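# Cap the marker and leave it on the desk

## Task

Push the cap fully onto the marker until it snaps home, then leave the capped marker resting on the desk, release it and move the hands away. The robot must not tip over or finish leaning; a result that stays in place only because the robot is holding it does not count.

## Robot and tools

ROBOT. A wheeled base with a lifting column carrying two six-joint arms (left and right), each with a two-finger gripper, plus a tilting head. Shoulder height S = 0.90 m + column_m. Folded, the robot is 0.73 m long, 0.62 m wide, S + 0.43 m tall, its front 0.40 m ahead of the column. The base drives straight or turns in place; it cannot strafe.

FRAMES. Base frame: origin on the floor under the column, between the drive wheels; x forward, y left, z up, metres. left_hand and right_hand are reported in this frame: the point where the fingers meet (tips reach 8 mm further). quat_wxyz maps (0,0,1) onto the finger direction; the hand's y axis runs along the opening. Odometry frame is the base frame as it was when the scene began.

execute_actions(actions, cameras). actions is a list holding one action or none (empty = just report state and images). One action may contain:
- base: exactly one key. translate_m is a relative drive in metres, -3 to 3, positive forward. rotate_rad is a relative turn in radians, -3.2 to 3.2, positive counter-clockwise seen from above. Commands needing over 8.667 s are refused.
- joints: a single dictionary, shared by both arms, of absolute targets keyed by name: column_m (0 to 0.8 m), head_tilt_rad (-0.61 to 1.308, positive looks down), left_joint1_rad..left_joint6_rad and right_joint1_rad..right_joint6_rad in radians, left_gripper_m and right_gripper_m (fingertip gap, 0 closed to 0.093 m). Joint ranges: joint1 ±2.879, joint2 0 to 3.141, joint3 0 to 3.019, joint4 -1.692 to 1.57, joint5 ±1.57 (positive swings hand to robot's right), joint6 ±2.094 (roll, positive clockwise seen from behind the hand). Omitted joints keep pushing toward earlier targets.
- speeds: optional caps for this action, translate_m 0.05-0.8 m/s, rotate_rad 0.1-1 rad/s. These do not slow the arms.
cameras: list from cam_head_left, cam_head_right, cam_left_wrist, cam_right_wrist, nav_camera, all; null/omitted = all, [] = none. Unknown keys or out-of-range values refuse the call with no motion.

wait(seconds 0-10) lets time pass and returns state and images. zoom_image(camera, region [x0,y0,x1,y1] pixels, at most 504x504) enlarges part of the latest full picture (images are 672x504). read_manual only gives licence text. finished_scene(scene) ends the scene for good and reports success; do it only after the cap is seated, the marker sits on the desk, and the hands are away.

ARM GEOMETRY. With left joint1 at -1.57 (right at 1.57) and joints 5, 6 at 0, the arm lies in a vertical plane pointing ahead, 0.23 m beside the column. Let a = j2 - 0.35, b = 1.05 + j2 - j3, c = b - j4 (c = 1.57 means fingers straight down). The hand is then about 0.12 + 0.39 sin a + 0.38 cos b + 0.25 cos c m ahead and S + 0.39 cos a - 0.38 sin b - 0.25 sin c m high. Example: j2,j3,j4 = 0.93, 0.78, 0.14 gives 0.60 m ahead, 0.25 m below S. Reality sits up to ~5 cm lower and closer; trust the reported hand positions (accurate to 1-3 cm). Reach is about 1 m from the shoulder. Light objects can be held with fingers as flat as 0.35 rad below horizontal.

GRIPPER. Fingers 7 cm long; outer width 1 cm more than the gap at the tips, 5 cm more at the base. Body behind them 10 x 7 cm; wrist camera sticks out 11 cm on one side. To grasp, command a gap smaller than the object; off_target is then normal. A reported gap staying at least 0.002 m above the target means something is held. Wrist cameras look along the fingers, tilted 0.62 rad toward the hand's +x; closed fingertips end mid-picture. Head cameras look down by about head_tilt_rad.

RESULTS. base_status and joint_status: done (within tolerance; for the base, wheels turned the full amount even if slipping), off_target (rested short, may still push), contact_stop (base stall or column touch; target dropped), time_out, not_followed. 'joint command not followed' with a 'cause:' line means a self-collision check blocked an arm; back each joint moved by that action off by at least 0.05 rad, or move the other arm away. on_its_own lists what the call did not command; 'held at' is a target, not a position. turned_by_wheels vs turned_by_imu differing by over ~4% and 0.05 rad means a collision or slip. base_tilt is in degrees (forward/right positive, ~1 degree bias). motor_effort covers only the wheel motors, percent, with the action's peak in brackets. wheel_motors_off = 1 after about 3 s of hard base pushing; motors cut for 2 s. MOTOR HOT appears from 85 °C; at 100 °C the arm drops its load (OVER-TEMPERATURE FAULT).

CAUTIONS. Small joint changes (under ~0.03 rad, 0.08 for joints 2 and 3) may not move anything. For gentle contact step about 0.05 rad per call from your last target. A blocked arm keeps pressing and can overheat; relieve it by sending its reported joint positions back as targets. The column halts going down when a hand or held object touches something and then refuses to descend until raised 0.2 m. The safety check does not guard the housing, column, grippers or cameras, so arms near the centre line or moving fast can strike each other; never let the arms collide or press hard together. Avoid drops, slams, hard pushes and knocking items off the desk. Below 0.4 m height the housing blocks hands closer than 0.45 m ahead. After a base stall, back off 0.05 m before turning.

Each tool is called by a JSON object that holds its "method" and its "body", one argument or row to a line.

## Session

{"method": "execute_actions", "body": {
  "actions": []
}}

Scene clock: 0.00 s.
base_odometry: x=+0.000 y=+0.000 heading=+0.000 (m, m, rad; odometry frame)
turned_by_wheels: +0.000 (rad since the last result)
turned_by_imu: +0.000 (rad since the last result)
base_tilt: forward=+0.1 right=-0.5 (deg)
base_status: not commanded
joint_positions: column_m=+0.557 head_tilt_rad=+0.869 left_joint1_rad=-1.579 left_joint2_rad=+0.867 left_joint3_rad=+0.404 left_joint4_rad=-0.987 left_joint5_rad=-0.025 left_joint6_rad=-0.024 left_gripper_m=+0.095 right_joint1_rad=+1.563 right_joint2_rad=+0.861 right_joint3_rad=+0.414 right_joint4_rad=-0.967 right_joint5_rad=+0.035 right_joint6_rad=-0.060 right_gripper_m=+0.094
joint_status: not commanded
wheel_motors_off: 0
motor_effort: left_wheel=+2 right_wheel=+0 (%)
left_hand: x=+0.1421 y=+0.2273 z=+1.2641 quat_wxyz=(+0.447, +0.002, -0.895, -0.015) (m; base frame)
right_hand: x=+0.1517 y=-0.2330 z=+1.2586 quat_wxyz=(+0.431, +0.031, -0.902, +0.005) (m; base frame)
pictures: cam_head_left, cam_head_right, cam_left_wrist, cam_right_wrist, nav_camera
Images, in order (width x height): cam_head_left 672x504, cam_head_right 672x504, cam_left_wrist 672x504, cam_right_wrist 672x504, nav_camera 672x504.

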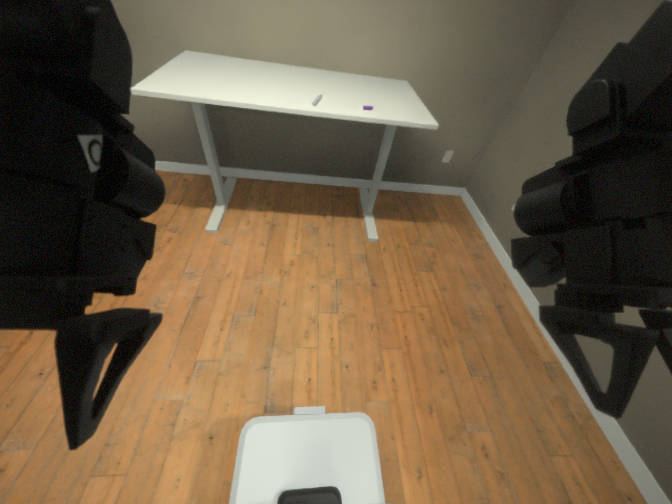

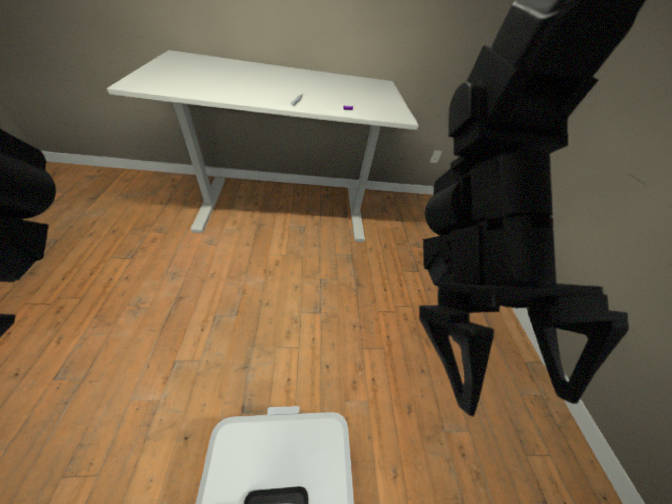

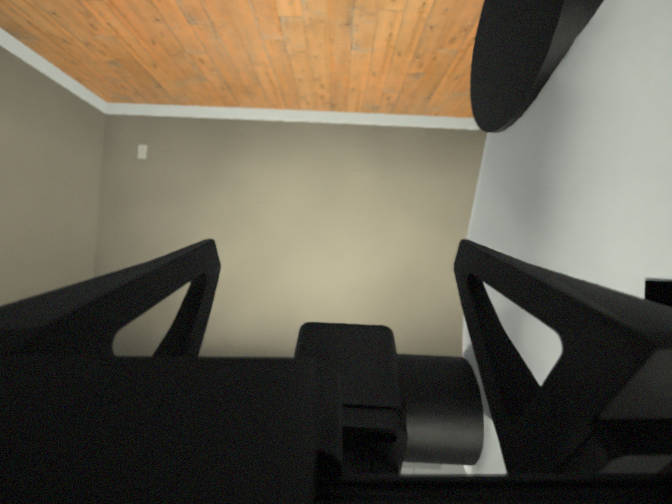

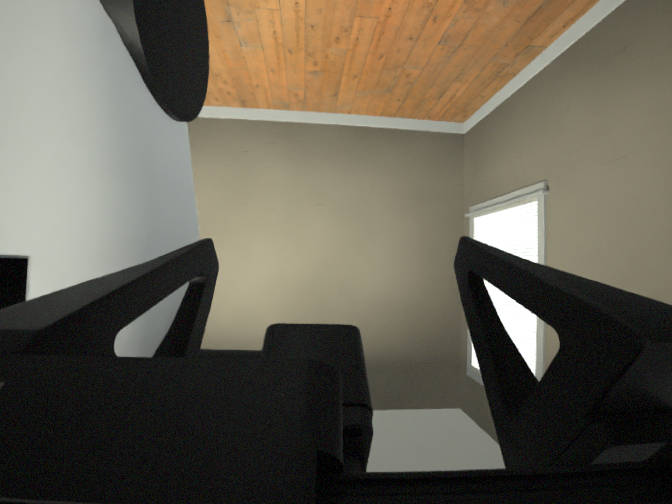

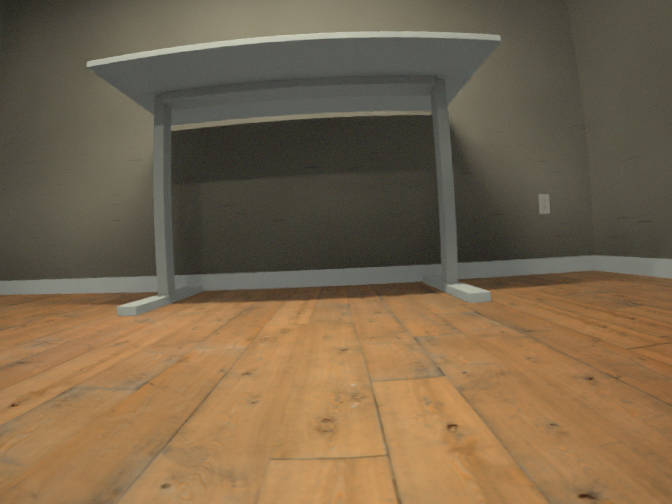

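{"method": "execute_actions", "body": {
  "actions": [
    {"base":{"translate_m":0.85},"joints":{"column_m":0.62,"head_tilt_rad":1.0,"left_joint2_rad":1.3,"left_joint3_rad":1.15,"left_joint4_rad":-0.25,"right_joint2_rad":1.3,"right_joint3_rad":1.15,"right_joint4_rad":-0.25,"left_gripper_m":0.06,"right_gripper_m":0.06}}
  ],
  "cameras": ["cam_head_left","nav_camera"]
}}

Scene clock: 3.43 s.
base_odometry: x=+0.850 y=+0.000 heading=-0.001 (m, m, rad; odometry frame)
turned_by_wheels: -0.001 (rad since the last result)
turned_by_imu: -0.001 (rad since the last result)
base_tilt: forward=+0.0 right=-0.5 (deg)
base_status: done
joint_positions: column_m=+0.620 head_tilt_rad=+1.000 left_joint1_rad=-1.579 left_joint2_rad=+1.294 left_joint3_rad=+1.145 left_joint4_rad=-0.258 left_joint5_rad=-0.025 left_joint6_rad=-0.024 left_gripper_m=+0.060 right_joint1_rad=+1.563 right_joint2_rad=+1.303 right_joint3_rad=+1.146 right_joint4_rad=-0.252 right_joint5_rad=+0.035 right_joint6_rad=-0.060 right_gripper_m=+0.060
joint_status: all done
wheel_motors_off: 0
motor_effort: left_wheel=-1(48) right_wheel=+2(37) (%)
left_hand: x=+0.6047 y=+0.2243 z=+1.1469 quat_wxyz=(-0.058, +0.011, -0.998, -0.008) (m; base frame)
right_hand: x=+0.6038 y=-0.2359 z=+1.1434 quat_wxyz=(-0.057, +0.027, -0.998, +0.022) (m; base frame)
pictures: cam_head_left, nav_camera
Images, in order (width x height): cam_head_left 672x504, nav_camera 672x504.

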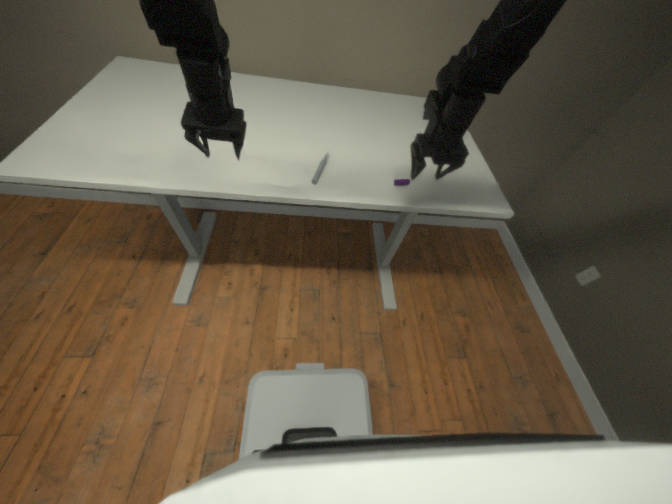

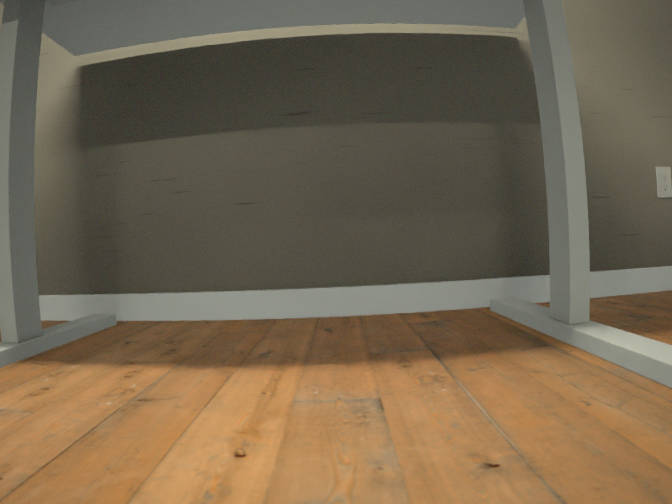

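{"method": "execute_actions", "body": {
  "actions": [
    {"base":{"translate_m":0.12},"joints":{"head_tilt_rad":1.1,"right_joint6_rad":-1.5,"left_joint1_rad":-2.0,"left_joint5_rad":-0.4,"left_joint6_rad":-0.2,"left_joint2_rad":1.36,"left_joint3_rad":1.3}}
  ],
  "cameras": ["cam_head_left","cam_left_wrist","cam_right_wrist"]
}}

Scene clock: 5.43 s.
base_odometry: x=+0.970 y=+0.000 heading=-0.001 (m, m, rad; odometry frame)
turned_by_wheels: +0.000 (rad since the last result)
turned_by_imu: -0.001 (rad since the last result)
base_tilt: forward=+0.2 right=-0.4 (deg)
base_status: done
joint_positions: column_m=+0.620 head_tilt_rad=+1.099 left_joint1_rad=-2.017 left_joint2_rad=+1.369 left_joint3_rad=+1.288 left_joint4_rad=-0.258 left_joint5_rad=-0.397 left_joint6_rad=-0.190 left_gripper_m=+0.060 right_joint1_rad=+1.563 right_joint2_rad=+1.303 right_joint3_rad=+1.146 right_joint4_rad=-0.252 right_joint5_rad=+0.035 right_joint6_rad=-1.484 right_gripper_m=+0.060
joint_status: all done
wheel_motors_off: 0
motor_effort: left_wheel=+0(33) right_wheel=+1(32) (%)
left_hand: x=+0.6427 y=+0.0205 z=+1.1761 quat_wxyz=(-0.105, +0.021, -0.994, +0.015) (m; base frame)
right_hand: x=+0.6035 y=-0.2359 z=+1.1433 quat_wxyz=(-0.028, +0.673, -0.737, +0.054) (m; base frame)
pictures: cam_head_left, cam_left_wrist, cam_right_wrist
Images, in order (width x height): cam_head_left 672x504, cam_left_wrist 672x504, cam_right_wrist 672x504.

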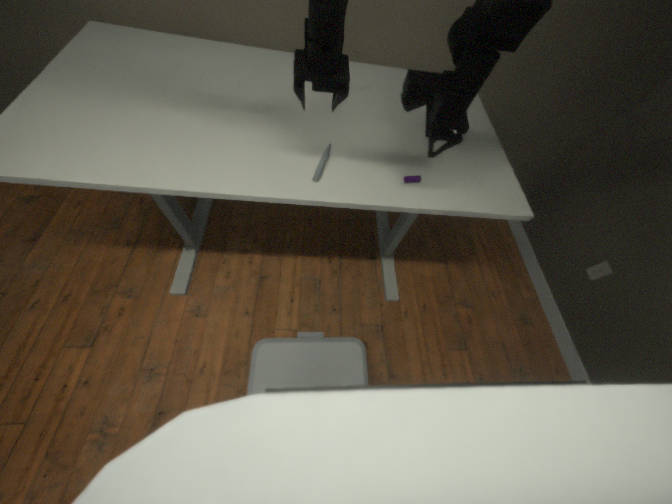

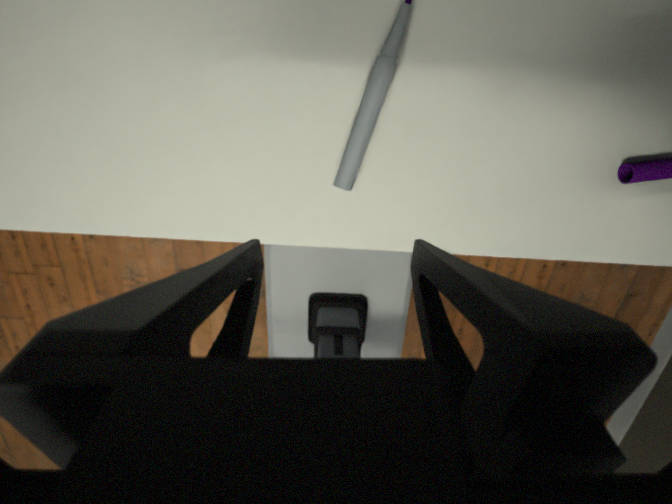

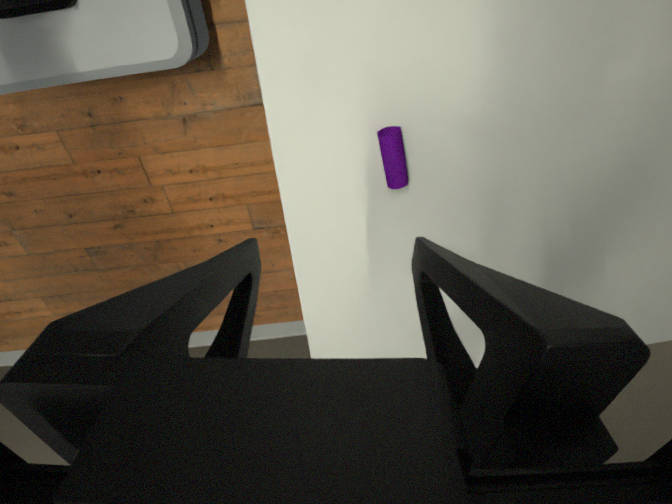

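{"method": "execute_actions", "body": {
  "actions": [
    {"joints":{"column_m":0.48,"right_joint6_rad":1.62,"right_joint4_rad":-0.2,"left_joint6_rad":-0.45}}
  ],
  "cameras": ["cam_head_left","cam_left_wrist","cam_right_wrist"]
}}

Scene clock: 7.90 s.
base_odometry: x=+0.970 y=+0.000 heading=-0.001 (m, m, rad; odometry frame)
turned_by_wheels: +0.000 (rad since the last result)
turned_by_imu: +0.000 (rad since the last result)
base_tilt: forward=+0.0 right=-0.4 (deg)
base_status: not commanded
joint_positions: column_m=+0.480 head_tilt_rad=+1.099 left_joint1_rad=-2.017 left_joint2_rad=+1.368 left_joint3_rad=+1.288 left_joint4_rad=-0.258 left_joint5_rad=-0.397 left_joint6_rad=-0.438 left_gripper_m=+0.060 right_joint1_rad=+1.563 right_joint2_rad=+1.303 right_joint3_rad=+1.146 right_joint4_rad=-0.207 right_joint5_rad=+0.035 right_joint6_rad=+1.604 right_gripper_m=+0.060
joint_status: all done
wheel_motors_off: 0
motor_effort: left_wheel=+0(0) right_wheel=+1(2) (%)
left_hand: x=+0.6430 y=+0.0206 z=+1.0365 quat_wxyz=(-0.103, +0.145, -0.984, +0.028) (m; base frame)
right_hand: x=+0.6144 y=-0.2360 z=+1.0049 quat_wxyz=(-0.070, -0.719, -0.691, -0.043) (m; base frame)
pictures: cam_head_left, cam_left_wrist, cam_right_wrist
Images, in order (width x height): cam_head_left 672x504, cam_left_wrist 672x504, cam_right_wrist 672x504.

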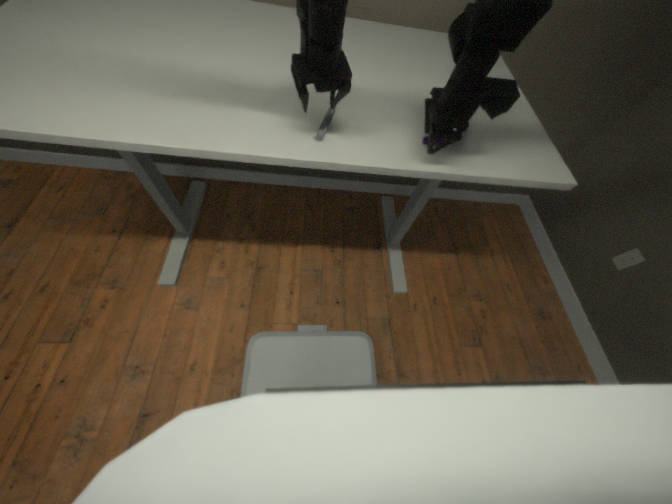

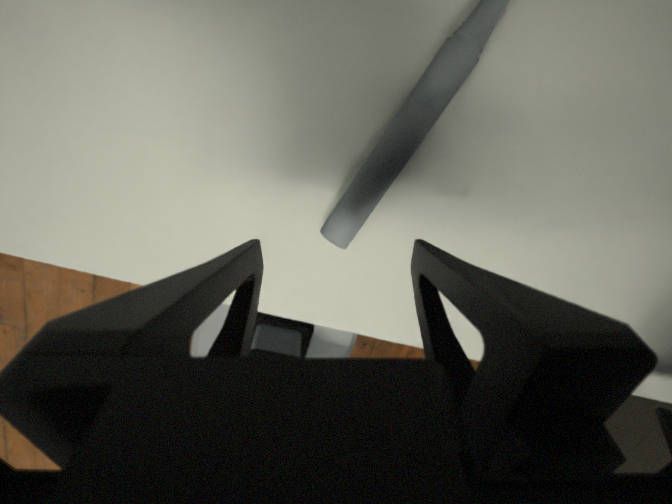

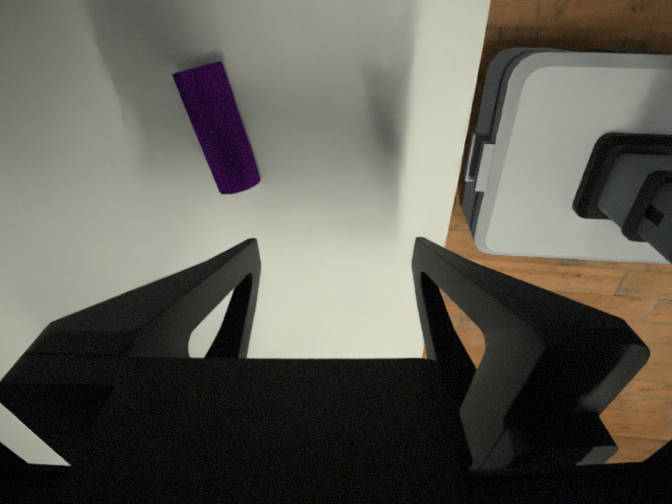

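{"method": "execute_actions", "body": {
  "actions": [
    {"base":{"translate_m":0.035},"joints":{"column_m":0.46,"right_joint1_rad":1.47,"left_joint6_rad":0.1,"left_joint2_rad":1.40}}
  ],
  "cameras": ["cam_left_wrist","cam_right_wrist"]
}}

Scene clock: 13.47 s.
base_odometry: x=+1.005 y=+0.000 heading=-0.001 (m, m, rad; odometry frame)
turned_by_wheels: +0.000 (rad since the last result)
turned_by_imu: -0.001 (rad since the last result)
base_tilt: forward=+0.1 right=-0.4 (deg)
base_status: done
joint_positions: column_m=+0.460 head_tilt_rad=+1.100 left_joint1_rad=-2.015 left_joint2_rad=+1.390 left_joint3_rad=+1.290 left_joint4_rad=-0.258 left_joint5_rad=-0.397 left_joint6_rad=+0.089 left_gripper_m=+0.060 right_joint1_rad=+1.463 right_joint2_rad=+1.303 right_joint3_rad=+1.147 right_joint4_rad=-0.206 right_joint5_rad=+0.035 right_joint6_rad=+1.604 right_gripper_m=+0.060
joint_status: all done
wheel_motors_off: 0
motor_effort: left_wheel=+2(29) right_wheel=+1(31) (%)
left_hand: x=+0.6354 y=+0.0188 z=+1.0052 quat_wxyz=(-0.097, -0.120, -0.988, -0.001) (m; base frame)
right_hand: x=+0.6133 y=-0.2952 z=+0.9886 quat_wxyz=(-0.103, -0.732, -0.674, -0.012) (m; base frame)
pictures: cam_left_wrist, cam_right_wrist
Images, in order (width x height): cam_left_wrist 672x504, cam_right_wrist 672x504.

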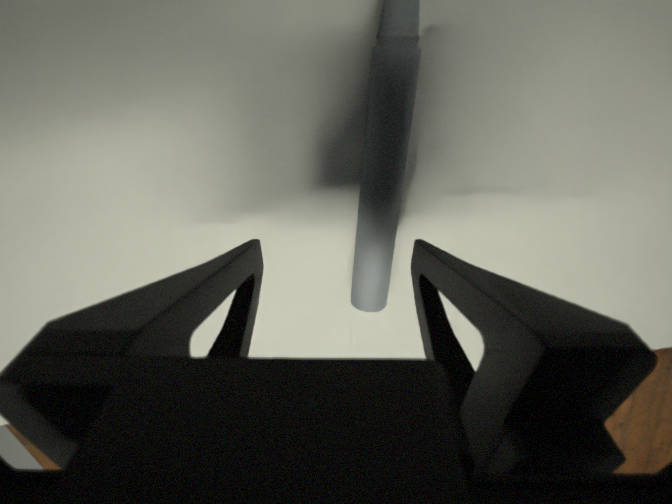

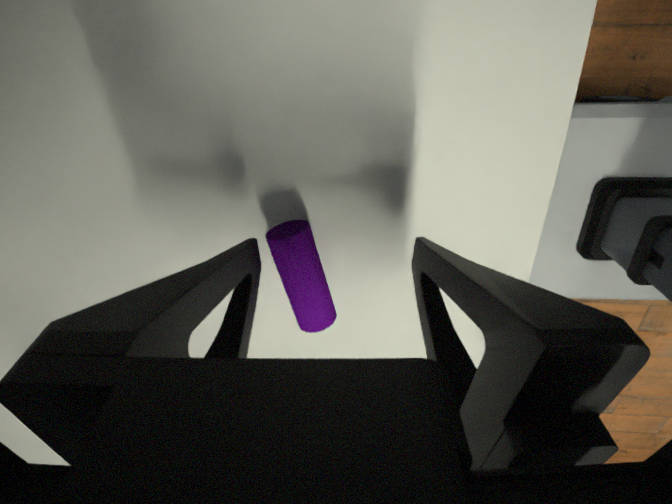

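{"method": "execute_actions", "body": {
  "actions": [
    {"joints":{"column_m":0.44,"right_joint1_rad":1.50,"right_joint6_rad":1.37,"right_joint4_rad":-0.16,"left_joint2_rad":1.46,"left_joint4_rad":-0.21}}
  ],
  "cameras": ["cam_left_wrist","cam_right_wrist"]
}}

Scene clock: 14.43 s.
base_odometry: x=+1.005 y=+0.000 heading=-0.001 (m, m, rad; odometry frame)
turned_by_wheels: +0.000 (rad since the last result)
turned_by_imu: +0.000 (rad since the last result)
base_tilt: forward=+0.0 right=-0.5 (deg)
base_status: not commanded
joint_positions: column_m=+0.440 head_tilt_rad=+1.100 left_joint1_rad=-2.016 left_joint2_rad=+1.432 left_joint3_rad=+1.297 left_joint4_rad=-0.221 left_joint5_rad=-0.399 left_joint6_rad=+0.089 left_gripper_m=+0.060 right_joint1_rad=+1.492 right_joint2_rad=+1.298 right_joint3_rad=+1.147 right_joint4_rad=-0.168 right_joint5_rad=+0.034 right_joint6_rad=+1.385 right_gripper_m=+0.060
joint_status: all done
wheel_motors_off: 0
motor_effort: left_wheel=+0(3) right_wheel=+2(6) (%)
left_hand: x=+0.6310 y=+0.0122 z=+0.9676 quat_wxyz=(-0.098, -0.120, -0.988, -0.001) (m; base frame)
right_hand: x=+0.6250 y=-0.2782 z=+0.9709 quat_wxyz=(-0.112, -0.648, -0.753, -0.024) (m; base frame)
pictures: cam_left_wrist, cam_right_wrist
Images, in order (width x height): cam_left_wrist 672x504, cam_right_wrist 672x504.

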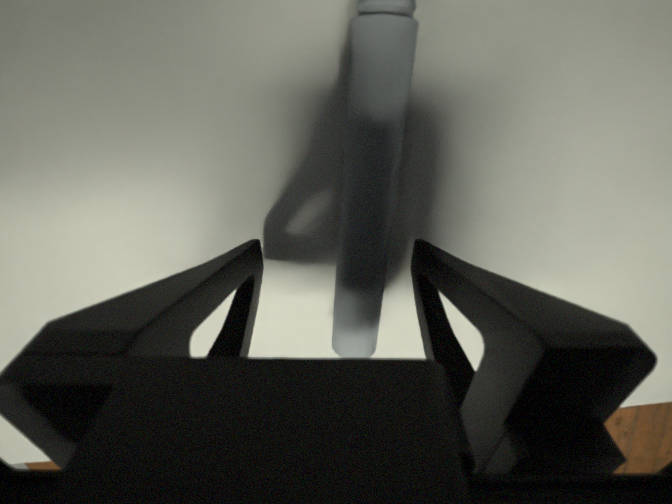

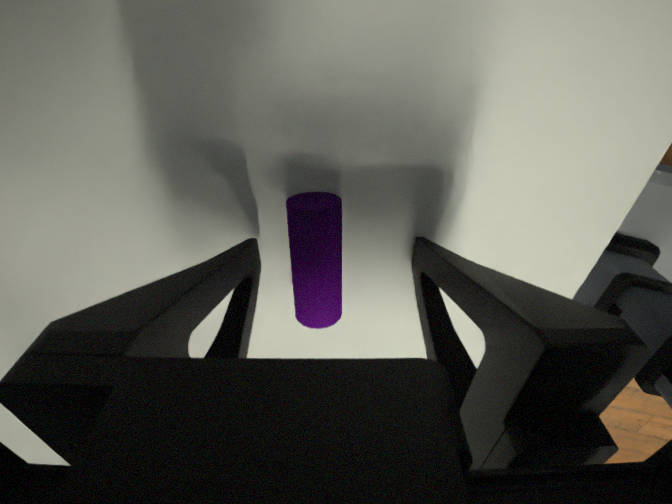

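{"method": "execute_actions", "body": {
  "actions": [
    {"joints":{"column_m":0.432,"right_joint2_rad":1.31}}
  ],
  "cameras": []
}}

{"method": "execute_actions", "body": {
  "actions": [
    {"joints":{"left_gripper_m":0.006,"right_gripper_m":0.008}}
  ],
  "cameras": ["cam_left_wrist","cam_right_wrist"]
}}

{"method": "execute_actions", "body": {
  "actions": [
    {"joints":{"column_m":0.47}}
  ],
  "cameras": []
}}

{"method": "execute_actions", "body": {
  "actions": [
    {"joints":{"left_joint6_rad":-1.7,"left_joint1_rad":-1.75,"left_joint5_rad":-0.22,"left_joint2_rad":1.33,"left_joint3_rad":1.12,"left_joint4_rad":-0.12,"right_joint6_rad":1.7,"right_joint1_rad":1.92,"right_joint5_rad":0.35,"right_joint2_rad":1.36,"right_joint4_rad":-0.255}}
  ],
  "cameras": ["cam_head_left"]
}}

Scene clock: 15.23 s.
base_odometry: x=+1.005 y=+0.000 heading=-0.001 (m, m, rad; odometry frame)
turned_by_wheels: +0.000 (rad since the last result)
turned_by_imu: +0.000 (rad since the last result)
base_tilt: forward=+0.0 right=-0.5 (deg)
base_status: not commanded
joint_positions: column_m=+0.432 head_tilt_rad=+1.100 left_joint1_rad=-2.016 left_joint2_rad=+1.418 left_joint3_rad=+1.297 left_joint4_rad=-0.221 left_joint5_rad=-0.393 left_joint6_rad=+0.090 left_gripper_m=+0.060 right_joint1_rad=+1.492 right_joint2_rad=+1.282 right_joint3_rad=+1.147 right_joint4_rad=-0.168 right_joint5_rad=+0.036 right_joint6_rad=+1.383 right_gripper_m=+0.060
joint_status: all done
wheel_motors_off: 0
motor_effort: left_wheel=+1(0) right_wheel=+3(3) (%)
left_hand: x=+0.6368 y=+0.0127 z=+0.9670 quat_wxyz=(-0.105, -0.118, -0.987, +0.002) (m; base frame)
right_hand: x=+0.6309 y=-0.2781 z=+0.9710 quat_wxyz=(-0.119, -0.647, -0.753, -0.029) (m; base frame)
pictures: none
No camera images: the call's "cameras" was empty. Leave "cameras" out to get every camera's image.

Scene clock: 15.90 s.
base_odometry: x=+1.005 y=+0.000 heading=-0.001 (m, m, rad; odometry frame)
turned_by_wheels: +0.000 (rad since the last result)
turned_by_imu: +0.000 (rad since the last result)
base_tilt: forward=+0.0 right=-0.5 (deg)
base_status: not commanded
joint_positions: column_m=+0.432 head_tilt_rad=+1.100 left_joint1_rad=-2.017 left_joint2_rad=+1.419 left_joint3_rad=+1.297 left_joint4_rad=-0.221 left_joint5_rad=-0.394 left_joint6_rad=+0.090 left_gripper_m=+0.018 right_joint1_rad=+1.492 right_joint2_rad=+1.285 right_joint3_rad=+1.147 right_joint4_rad=-0.167 right_joint5_rad=+0.036 right_joint6_rad=+1.383 right_gripper_m=+0.018
joint_status: left_gripper_m off_target (ended at +0.018, target +0.006); right_gripper_m off_target (ended at +0.018, target +0.008)
wheel_motors_off: 0
motor_effort: left_wheel=-1(0) right_wheel=+2(3) (%)
left_hand: x=+0.6364 y=+0.0123 z=+0.9665 quat_wxyz=(-0.105, -0.118, -0.987, +0.002) (m; base frame)
right_hand: x=+0.6299 y=-0.2783 z=+0.9695 quat_wxyz=(-0.118, -0.647, -0.753, -0.028) (m; base frame)
pictures: cam_left_wrist, cam_right_wrist
Images, in order (width x height): cam_left_wrist 672x504, cam_right_wrist 672x504.

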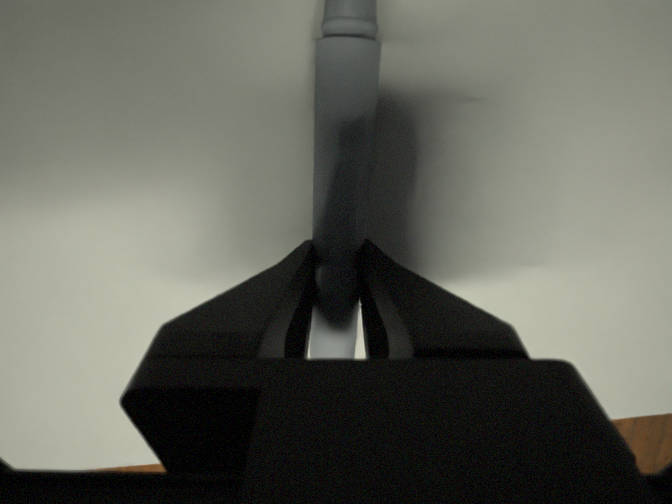

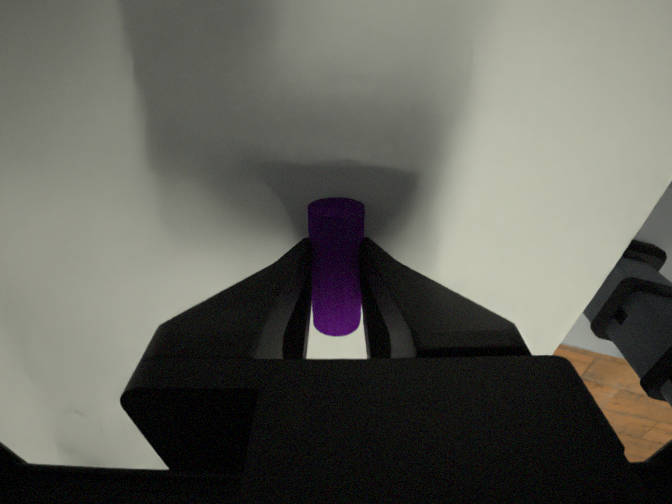

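Scene clock: 17.00 s.
base_odometry: x=+1.005 y=+0.000 heading=-0.001 (m, m, rad; odometry frame)
turned_by_wheels: +0.000 (rad since the last result)
turned_by_imu: +0.000 (rad since the last result)
base_tilt: forward=+0.0 right=-0.4 (deg)
base_status: not commanded
joint_positions: column_m=+0.470 head_tilt_rad=+1.100 left_joint1_rad=-2.017 left_joint2_rad=+1.451 left_joint3_rad=+1.297 left_joint4_rad=-0.221 left_joint5_rad=-0.397 left_joint6_rad=+0.090 left_gripper_m=+0.018 right_joint1_rad=+1.492 right_joint2_rad=+1.292 right_joint3_rad=+1.147 right_joint4_rad=-0.167 right_joint5_rad=+0.036 right_joint6_rad=+1.383 right_gripper_m=+0.018
joint_status: all done
wheel_motors_off: 0
motor_effort: left_wheel=-1(1) right_wheel=+2(2) (%)
left_hand: x=+0.6231 y=+0.0093 z=+0.9884 quat_wxyz=(-0.090, -0.124, -0.988, +0.000) (m; base frame)
right_hand: x=+0.6274 y=-0.2784 z=+1.0039 quat_wxyz=(-0.115, -0.647, -0.753, -0.025) (m; base frame)
pictures: none
No camera images: the call's "cameras" was empty. Leave "cameras" out to get every camera's image.

Scene clock: 18.83 s.
base_odometry: x=+1.005 y=+0.000 heading=-0.001 (m, m, rad; odometry frame)
turned_by_wheels: +0.000 (rad since the last result)
turned_by_imu: +0.000 (rad since the last result)
base_tilt: forward=+0.1 right=-0.4 (deg)
base_status: not commanded
joint_positions: column_m=+0.470 head_tilt_rad=+1.100 left_joint1_rad=-1.735 left_joint2_rad=+1.332 left_joint3_rad=+1.114 left_joint4_rad=-0.139 left_joint5_rad=-0.223 left_joint6_rad=-1.689 left_gripper_m=+0.018 right_joint1_rad=+1.935 right_joint2_rad=+1.359 right_joint3_rad=+1.147 right_joint4_rad=-0.250 right_joint5_rad=+0.347 right_joint6_rad=+1.685 right_gripper_m=+0.018
joint_status: all done
wheel_motors_off: 0
motor_effort: left_wheel=+1(5) right_wheel=-1(3) (%)
left_hand: x=+0.5987 y=+0.1643 z=+0.9836 quat_wxyz=(-0.085, +0.727, -0.680, +0.040) (m; base frame)
right_hand: x=+0.5727 y=-0.0685 z=+0.9925 quat_wxyz=(-0.039, -0.690, -0.722, -0.025) (m; base frame)
pictures: cam_head_left
Images, in order (width x height): cam_head_left 672x504.

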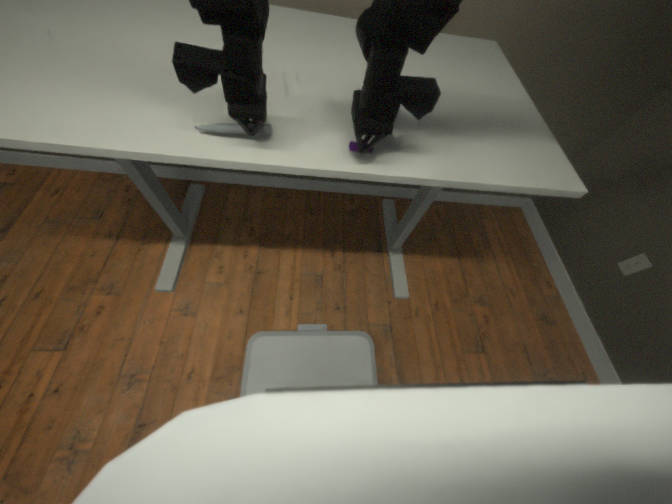

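{"method": "execute_actions", "body": {
  "actions": [
    {"joints":{"left_joint6_rad":1.42,"left_joint1_rad":-1.70,"left_joint4_rad":-0.17,"right_joint1_rad":1.8,"right_joint5_rad":0.28}}
  ],
  "cameras": []
}}

{"method": "execute_actions", "body": {
  "actions": [
    {"joints":{"column_m":0.452,"left_joint2_rad":1.335,"right_joint2_rad":1.33}}
  ],
  "cameras": ["cam_head_left"]
}}

Scene clock: 21.30 s.
base_odometry: x=+1.005 y=+0.000 heading=-0.001 (m, m, rad; odometry frame)
turned_by_wheels: +0.000 (rad since the last result)
turned_by_imu: +0.000 (rad since the last result)
base_tilt: forward=+0.0 right=-0.4 (deg)
base_status: not commanded
joint_positions: column_m=+0.470 head_tilt_rad=+1.100 left_joint1_rad=-1.710 left_joint2_rad=+1.326 left_joint3_rad=+1.114 left_joint4_rad=-0.158 left_joint5_rad=-0.218 left_joint6_rad=+1.399 left_gripper_m=+0.018 right_joint1_rad=+1.790 right_joint2_rad=+1.359 right_joint3_rad=+1.147 right_joint4_rad=-0.250 right_joint5_rad=+0.282 right_joint6_rad=+1.685 right_gripper_m=+0.018
joint_status: all done
wheel_motors_off: 0
motor_effort: left_wheel=-2(1) right_wheel=+0(1) (%)
left_hand: x=+0.5973 y=+0.1789 z=+0.9847 quat_wxyz=(-0.031, -0.657, -0.748, -0.086) (m; base frame)
right_hand: x=+0.5800 y=-0.1425 z=+0.9767 quat_wxyz=(-0.058, -0.713, -0.699, +0.002) (m; base frame)
pictures: none
No camera images: the call's "cameras" was empty. Leave "cameras" out to get every camera's image.

Scene clock: 22.17 s.
base_odometry: x=+1.005 y=+0.000 heading=-0.001 (m, m, rad; odometry frame)
turned_by_wheels: +0.000 (rad since the last result)
turned_by_imu: +0.000 (rad since the last result)
base_tilt: forward=+0.0 right=-0.5 (deg)
base_status: not commanded
joint_positions: column_m=+0.452 head_tilt_rad=+1.100 left_joint1_rad=-1.710 left_joint2_rad=+1.324 left_joint3_rad=+1.114 left_joint4_rad=-0.158 left_joint5_rad=-0.218 left_joint6_rad=+1.404 left_gripper_m=+0.018 right_joint1_rad=+1.791 right_joint2_rad=+1.338 right_joint3_rad=+1.147 right_joint4_rad=-0.252 right_joint5_rad=+0.283 right_joint6_rad=+1.685 right_gripper_m=+0.018
joint_status: all done
wheel_motors_off: 0
motor_effort: left_wheel=-1(1) right_wheel=+1(2) (%)
left_hand: x=+0.5977 y=+0.1790 z=+0.9673 quat_wxyz=(-0.031, -0.659, -0.746, -0.087) (m; base frame)
right_hand: x=+0.5880 y=-0.1430 z=+0.9685 quat_wxyz=(-0.064, -0.714, -0.697, -0.006) (m; base frame)
pictures: cam_head_left
Images, in order (width x height): cam_head_left 672x504.

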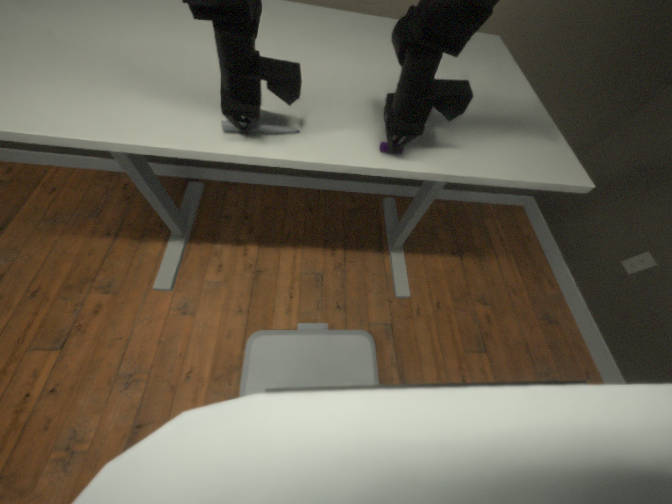

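{"method": "execute_actions", "body": {
  "actions": [
    {"joints":{"left_joint6_rad":1.53,"left_joint2_rad":1.35}}
  ],
  "cameras": []
}}

{"method": "execute_actions", "body": {
  "actions": [
    {"joints":{"left_gripper_m":0.055}}
  ],
  "cameras": []
}}

{"method": "execute_actions", "body": {
  "actions": [
    {"joints":{"left_joint2_rad":1.22}}
  ],
  "cameras": []
}}

{"method": "execute_actions", "body": {
  "actions": [
    {"joints":{"left_joint6_rad":-1.6}}
  ],
  "cameras": ["cam_left_wrist"]
}}

{"method": "execute_actions", "body": {
  "actions": [
    {"joints":{"left_joint2_rad":1.36}}
  ],
  "cameras": ["cam_left_wrist"]
}}

Scene clock: 23.00 s.
base_odometry: x=+1.005 y=+0.000 heading=-0.001 (m, m, rad; odometry frame)
turned_by_wheels: +0.000 (rad since the last result)
turned_by_imu: +0.000 (rad since the last result)
base_tilt: forward=+0.1 right=-0.5 (deg)
base_status: not commanded
joint_positions: column_m=+0.452 head_tilt_rad=+1.100 left_joint1_rad=-1.710 left_joint2_rad=+1.324 left_joint3_rad=+1.121 left_joint4_rad=-0.158 left_joint5_rad=-0.218 left_joint6_rad=+1.508 left_gripper_m=+0.018 right_joint1_rad=+1.791 right_joint2_rad=+1.338 right_joint3_rad=+1.147 right_joint4_rad=-0.252 right_joint5_rad=+0.283 right_joint6_rad=+1.685 right_gripper_m=+0.018
joint_status: all done
wheel_motors_off: 0
motor_effort: left_wheel=-1(1) right_wheel=+1(1) (%)
left_hand: x=+0.6018 y=+0.1788 z=+0.9684 quat_wxyz=(-0.029, -0.696, -0.711, -0.090) (m; base frame)
right_hand: x=+0.5880 y=-0.1430 z=+0.9685 quat_wxyz=(-0.064, -0.714, -0.697, -0.006) (m; base frame)
pictures: none
No camera images: the call's "cameras" was empty. Leave "cameras" out to get every camera's image.

Scene clock: 23.63 s.
base_odometry: x=+1.005 y=+0.000 heading=-0.001 (m, m, rad; odometry frame)
turned_by_wheels: +0.000 (rad since the last result)
turned_by_imu: +0.000 (rad since the last result)
base_tilt: forward=+0.2 right=-0.5 (deg)
base_status: not commanded
joint_positions: column_m=+0.452 head_tilt_rad=+1.100 left_joint1_rad=-1.710 left_joint2_rad=+1.327 left_joint3_rad=+1.123 left_joint4_rad=-0.158 left_joint5_rad=-0.220 left_joint6_rad=+1.518 left_gripper_m=+0.055 right_joint1_rad=+1.791 right_joint2_rad=+1.338 right_joint3_rad=+1.147 right_joint4_rad=-0.252 right_joint5_rad=+0.283 right_joint6_rad=+1.685 right_gripper_m=+0.018
joint_status: all done
wheel_motors_off: 0
motor_effort: left_wheel=-1(2) right_wheel=+1(2) (%)
left_hand: x=+0.6020 y=+0.1790 z=+0.9675 quat_wxyz=(-0.028, -0.700, -0.708, -0.091) (m; base frame)
right_hand: x=+0.5880 y=-0.1430 z=+0.9685 quat_wxyz=(-0.064, -0.714, -0.697, -0.006) (m; base frame)
pictures: none
No camera images: the call's "cameras" was empty. Leave "cameras" out to get every camera's image.

Scene clock: 24.57 s.
base_odometry: x=+1.005 y=+0.000 heading=-0.001 (m, m, rad; odometry frame)
turned_by_wheels: +0.000 (rad since the last result)
turned_by_imu: +0.000 (rad since the last result)
base_tilt: forward=-0.1 right=-0.4 (deg)
base_status: not commanded
joint_positions: column_m=+0.452 head_tilt_rad=+1.100 left_joint1_rad=-1.710 left_joint2_rad=+1.208 left_joint3_rad=+1.111 left_joint4_rad=-0.158 left_joint5_rad=-0.220 left_joint6_rad=+1.519 left_gripper_m=+0.055 right_joint1_rad=+1.791 right_joint2_rad=+1.338 right_joint3_rad=+1.147 right_joint4_rad=-0.252 right_joint5_rad=+0.283 right_joint6_rad=+1.685 right_gripper_m=+0.018
joint_status: all done
wheel_motors_off: 0
motor_effort: left_wheel=+0(1) right_wheel=+1(1) (%)
left_hand: x=+0.6378 y=+0.1834 z=+1.0242 quat_wxyz=(-0.068, -0.690, -0.710, -0.126) (m; base frame)
right_hand: x=+0.5880 y=-0.1430 z=+0.9685 quat_wxyz=(-0.064, -0.714, -0.697, -0.006) (m; base frame)
pictures: none
No camera images: the call's "cameras" was empty. Leave "cameras" out to get every camera's image.

Scene clock: 26.90 s.
base_odometry: x=+1.005 y=+0.000 heading=-0.001 (m, m, rad; odometry frame)
turned_by_wheels: +0.000 (rad since the last result)
turned_by_imu: +0.000 (rad since the last result)
base_tilt: forward=+0.1 right=-0.5 (deg)
base_status: not commanded
joint_positions: column_m=+0.452 head_tilt_rad=+1.100 left_joint1_rad=-1.710 left_joint2_rad=+1.208 left_joint3_rad=+1.111 left_joint4_rad=-0.158 left_joint5_rad=-0.220 left_joint6_rad=-1.589 left_gripper_m=+0.055 right_joint1_rad=+1.791 right_joint2_rad=+1.338 right_joint3_rad=+1.147 right_joint4_rad=-0.252 right_joint5_rad=+0.283 right_joint6_rad=+1.685 right_gripper_m=+0.018
joint_status: all done
wheel_motors_off: 0
motor_effort: left_wheel=-1(1) right_wheel=+2(2) (%)
left_hand: x=+0.6378 y=+0.1834 z=+1.0242 quat_wxyz=(-0.127, +0.698, -0.702, +0.065) (m; base frame)
right_hand: x=+0.5880 y=-0.1430 z=+0.9685 quat_wxyz=(-0.064, -0.714, -0.697, -0.006) (m; base frame)
pictures: cam_left_wrist
Images, in order (width x height): cam_left_wrist 672x504.

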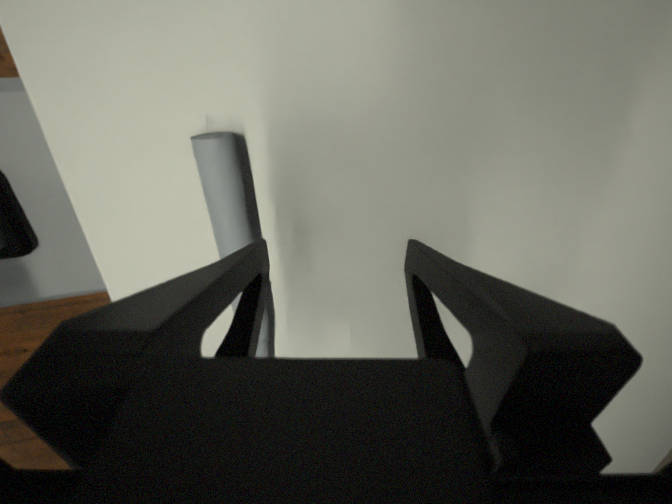

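Scene clock: 27.80 s.
base_odometry: x=+1.005 y=+0.000 heading=-0.001 (m, m, rad; odometry frame)
turned_by_wheels: +0.000 (rad since the last result)
turned_by_imu: +0.000 (rad since the last result)
base_tilt: forward=+0.1 right=-0.5 (deg)
base_status: not commanded
joint_positions: column_m=+0.452 head_tilt_rad=+1.100 left_joint1_rad=-1.713 left_joint2_rad=+1.327 left_joint3_rad=+1.122 left_joint4_rad=-0.159 left_joint5_rad=-0.223 left_joint6_rad=-1.590 left_gripper_m=+0.055 right_joint1_rad=+1.791 right_joint2_rad=+1.338 right_joint3_rad=+1.147 right_joint4_rad=-0.252 right_joint5_rad=+0.283 right_joint6_rad=+1.685 right_gripper_m=+0.018
joint_status: all done
wheel_motors_off: 0
motor_effort: left_wheel=-1(4) right_wheel=+1(8) (%)
left_hand: x=+0.6014 y=+0.1780 z=+0.9675 quat_wxyz=(-0.091, +0.696, -0.712, +0.026) (m; base frame)
right_hand: x=+0.5881 y=-0.1431 z=+0.9686 quat_wxyz=(-0.064, -0.714, -0.697, -0.006) (m; base frame)
pictures: cam_left_wrist
Images, in order (width x height): cam_left_wrist 672x504.

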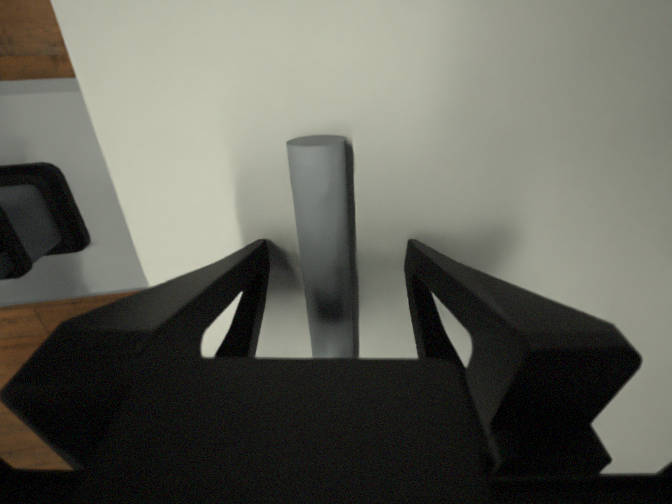

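{"method": "execute_actions", "body": {
  "actions": [
    {"joints":{"left_gripper_m":0.006}}
  ],
  "cameras": []
}}

{"method": "execute_actions", "body": {
  "actions": [
    {"joints":{"left_joint1_rad":-1.87,"left_joint5_rad":-0.33,"left_joint2_rad":1.36,"left_joint6_rad":-1.68,"right_joint1_rad":1.88,"right_joint5_rad":0.33,"right_joint2_rad":1.38}}
  ],
  "cameras": ["cam_head_left"]
}}

{"method": "zoom_image", "body": {
  "camera": "cam_head_left",
  "region": [260,105,400,175]
}}

Scene clock: 28.57 s.
base_odometry: x=+1.005 y=+0.000 heading=-0.001 (m, m, rad; odometry frame)
turned_by_wheels: +0.000 (rad since the last result)
turned_by_imu: +0.000 (rad since the last result)
base_tilt: forward=+0.1 right=-0.4 (deg)
base_status: not commanded
joint_positions: column_m=+0.452 head_tilt_rad=+1.100 left_joint1_rad=-1.713 left_joint2_rad=+1.332 left_joint3_rad=+1.120 left_joint4_rad=-0.159 left_joint5_rad=-0.223 left_joint6_rad=-1.590 left_gripper_m=+0.018 right_joint1_rad=+1.791 right_joint2_rad=+1.338 right_joint3_rad=+1.147 right_joint4_rad=-0.252 right_joint5_rad=+0.283 right_joint6_rad=+1.685 right_gripper_m=+0.018
joint_status: left_gripper_m off_target (ended at +0.018, target +0.006)
wheel_motors_off: 0
motor_effort: left_wheel=-1(1) right_wheel=+1(2) (%)
left_hand: x=+0.5981 y=+0.1778 z=+0.9647 quat_wxyz=(-0.089, +0.695, -0.713, +0.023) (m; base frame)
right_hand: x=+0.5881 y=-0.1431 z=+0.9686 quat_wxyz=(-0.064, -0.714, -0.697, -0.006) (m; base frame)
pictures: none
No camera images: the call's "cameras" was empty. Leave "cameras" out to get every camera's image.

Scene clock: 29.43 s.
base_odometry: x=+1.005 y=+0.000 heading=-0.001 (m, m, rad; odometry frame)
turned_by_wheels: +0.000 (rad since the last result)
turned_by_imu: +0.000 (rad since the last result)
base_tilt: forward=-0.1 right=-0.4 (deg)
base_status: not commanded
joint_positions: column_m=+0.452 head_tilt_rad=+1.100 left_joint1_rad=-1.885 left_joint2_rad=+1.349 left_joint3_rad=+1.119 left_joint4_rad=-0.159 left_joint5_rad=-0.327 left_joint6_rad=-1.669 left_gripper_m=+0.018 right_joint1_rad=+1.884 right_joint2_rad=+1.357 right_joint3_rad=+1.147 right_joint4_rad=-0.252 right_joint5_rad=+0.331 right_joint6_rad=+1.685 right_gripper_m=+0.018
joint_status: all done
wheel_motors_off: 0
motor_effort: left_wheel=-1(2) right_wheel=+2(2) (%)
left_hand: x=+0.5847 y=+0.0931 z=+0.9716 quat_wxyz=(-0.068, +0.699, -0.711, +0.042) (m; base frame)
right_hand: x=+0.5764 y=-0.0960 z=+0.9689 quat_wxyz=(-0.048, -0.699, -0.714, -0.013) (m; base frame)
pictures: cam_head_left
Images, in order (width x height): cam_head_left 672x504.

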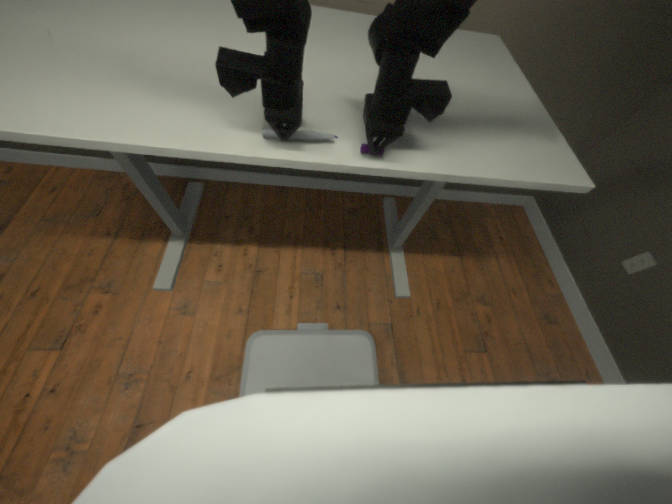

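Region (260, 105, 400, 175) of cam_head_left's 672x504 image, scaled by 3.600, with more detail than that image has.

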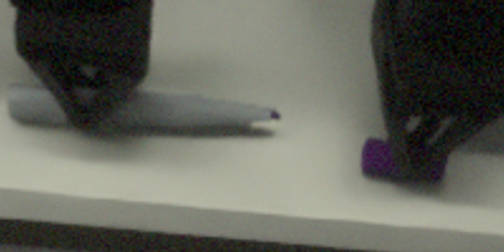

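{"method": "execute_actions", "body": {
  "actions": [
    {"joints":{"left_joint1_rad":-1.92,"left_joint5_rad":-0.36,"left_joint2_rad":1.39,"left_joint4_rad":-0.19,"right_joint4_rad":-0.2}}
  ],
  "cameras": ["cam_head_left"]
}}

{"method": "zoom_image", "body": {
  "camera": "cam_head_left",
  "region": [260,105,400,175]
}}

Scene clock: 30.17 s.
base_odometry: x=+1.005 y=+0.000 heading=-0.001 (m, m, rad; odometry frame)
turned_by_wheels: +0.000 (rad since the last result)
turned_by_imu: +0.000 (rad since the last result)
base_tilt: forward=+0.0 right=-0.3 (deg)
base_status: not commanded
joint_positions: column_m=+0.452 head_tilt_rad=+1.100 left_joint1_rad=-1.907 left_joint2_rad=+1.366 left_joint3_rad=+1.120 left_joint4_rad=-0.174 left_joint5_rad=-0.366 left_joint6_rad=-1.669 left_gripper_m=+0.018 right_joint1_rad=+1.884 right_joint2_rad=+1.358 right_joint3_rad=+1.147 right_joint4_rad=-0.208 right_joint5_rad=+0.331 right_joint6_rad=+1.685 right_gripper_m=+0.018
joint_status: all done
wheel_motors_off: 0
motor_effort: left_wheel=-2(2) right_wheel=+2(2) (%)
left_hand: x=+0.5741 y=+0.0859 z=+0.9665 quat_wxyz=(-0.067, +0.694, -0.717, +0.026) (m; base frame)
right_hand: x=+0.5866 y=-0.0946 z=+0.9697 quat_wxyz=(-0.061, -0.702, -0.708, -0.030) (m; base frame)
pictures: cam_head_left
Images, in order (width x height): cam_head_left 672x504.

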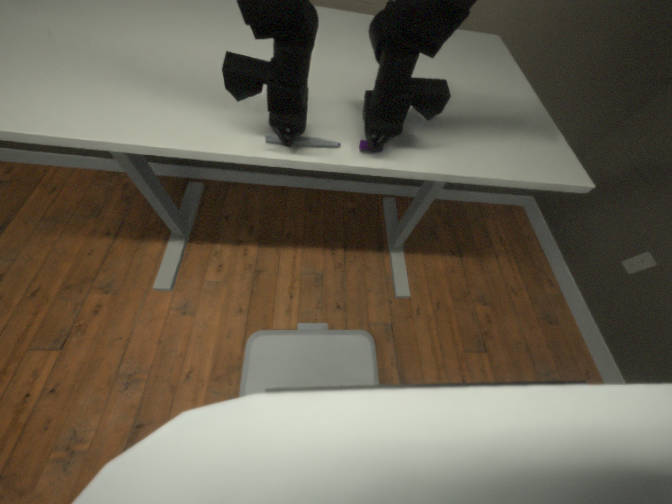

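Region (260, 105, 400, 175) of cam_head_left's 672x504 image, scaled by 3.600, with more detail than that image has.

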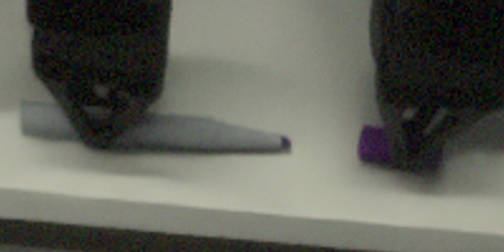

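{"method": "execute_actions", "body": {
  "actions": [
    {"joints":{"left_joint1_rad":-1.95,"left_joint5_rad":-0.37,"left_joint2_rad":1.40,"left_joint4_rad":-0.155,"right_joint1_rad":1.93,"right_joint2_rad":1.40,"right_joint5_rad":0.35}}
  ],
  "cameras": ["cam_head_left"]
}}

{"method": "zoom_image", "body": {
  "camera": "cam_head_left",
  "region": [260,105,400,175]
}}

Scene clock: 30.90 s.
base_odometry: x=+1.005 y=+0.000 heading=-0.001 (m, m, rad; odometry frame)
turned_by_wheels: +0.000 (rad since the last result)
turned_by_imu: +0.000 (rad since the last result)
base_tilt: forward=+0.0 right=-0.5 (deg)
base_status: not commanded
joint_positions: column_m=+0.452 head_tilt_rad=+1.100 left_joint1_rad=-1.937 left_joint2_rad=+1.374 left_joint3_rad=+1.120 left_joint4_rad=-0.168 left_joint5_rad=-0.374 left_joint6_rad=-1.669 left_gripper_m=+0.018 right_joint1_rad=+1.923 right_joint2_rad=+1.370 right_joint3_rad=+1.147 right_joint4_rad=-0.207 right_joint5_rad=+0.352 right_joint6_rad=+1.685 right_gripper_m=+0.018
joint_status: all done
wheel_motors_off: 0
motor_effort: left_wheel=-1(1) right_wheel=+2(2) (%)
left_hand: x=+0.5705 y=+0.0691 z=+0.9673 quat_wxyz=(-0.061, +0.689, -0.721, +0.032) (m; base frame)
right_hand: x=+0.5795 y=-0.0744 z=+0.9692 quat_wxyz=(-0.054, -0.696, -0.716, -0.032) (m; base frame)
pictures: cam_head_left
Images, in order (width x height): cam_head_left 672x504.

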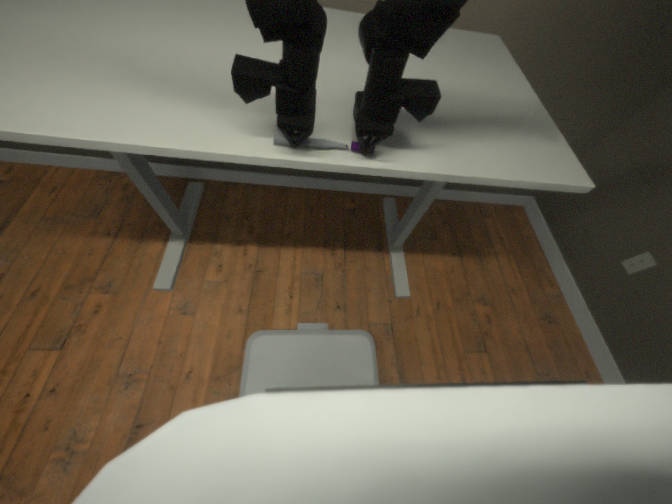

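Region (260, 105, 400, 175) of cam_head_left's 672x504 image, scaled by 3.600, with more detail than that image has.

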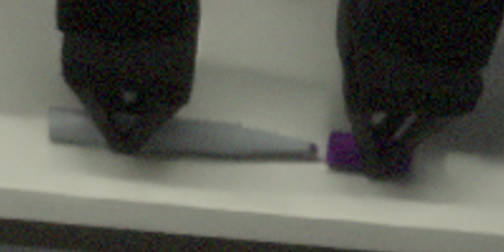

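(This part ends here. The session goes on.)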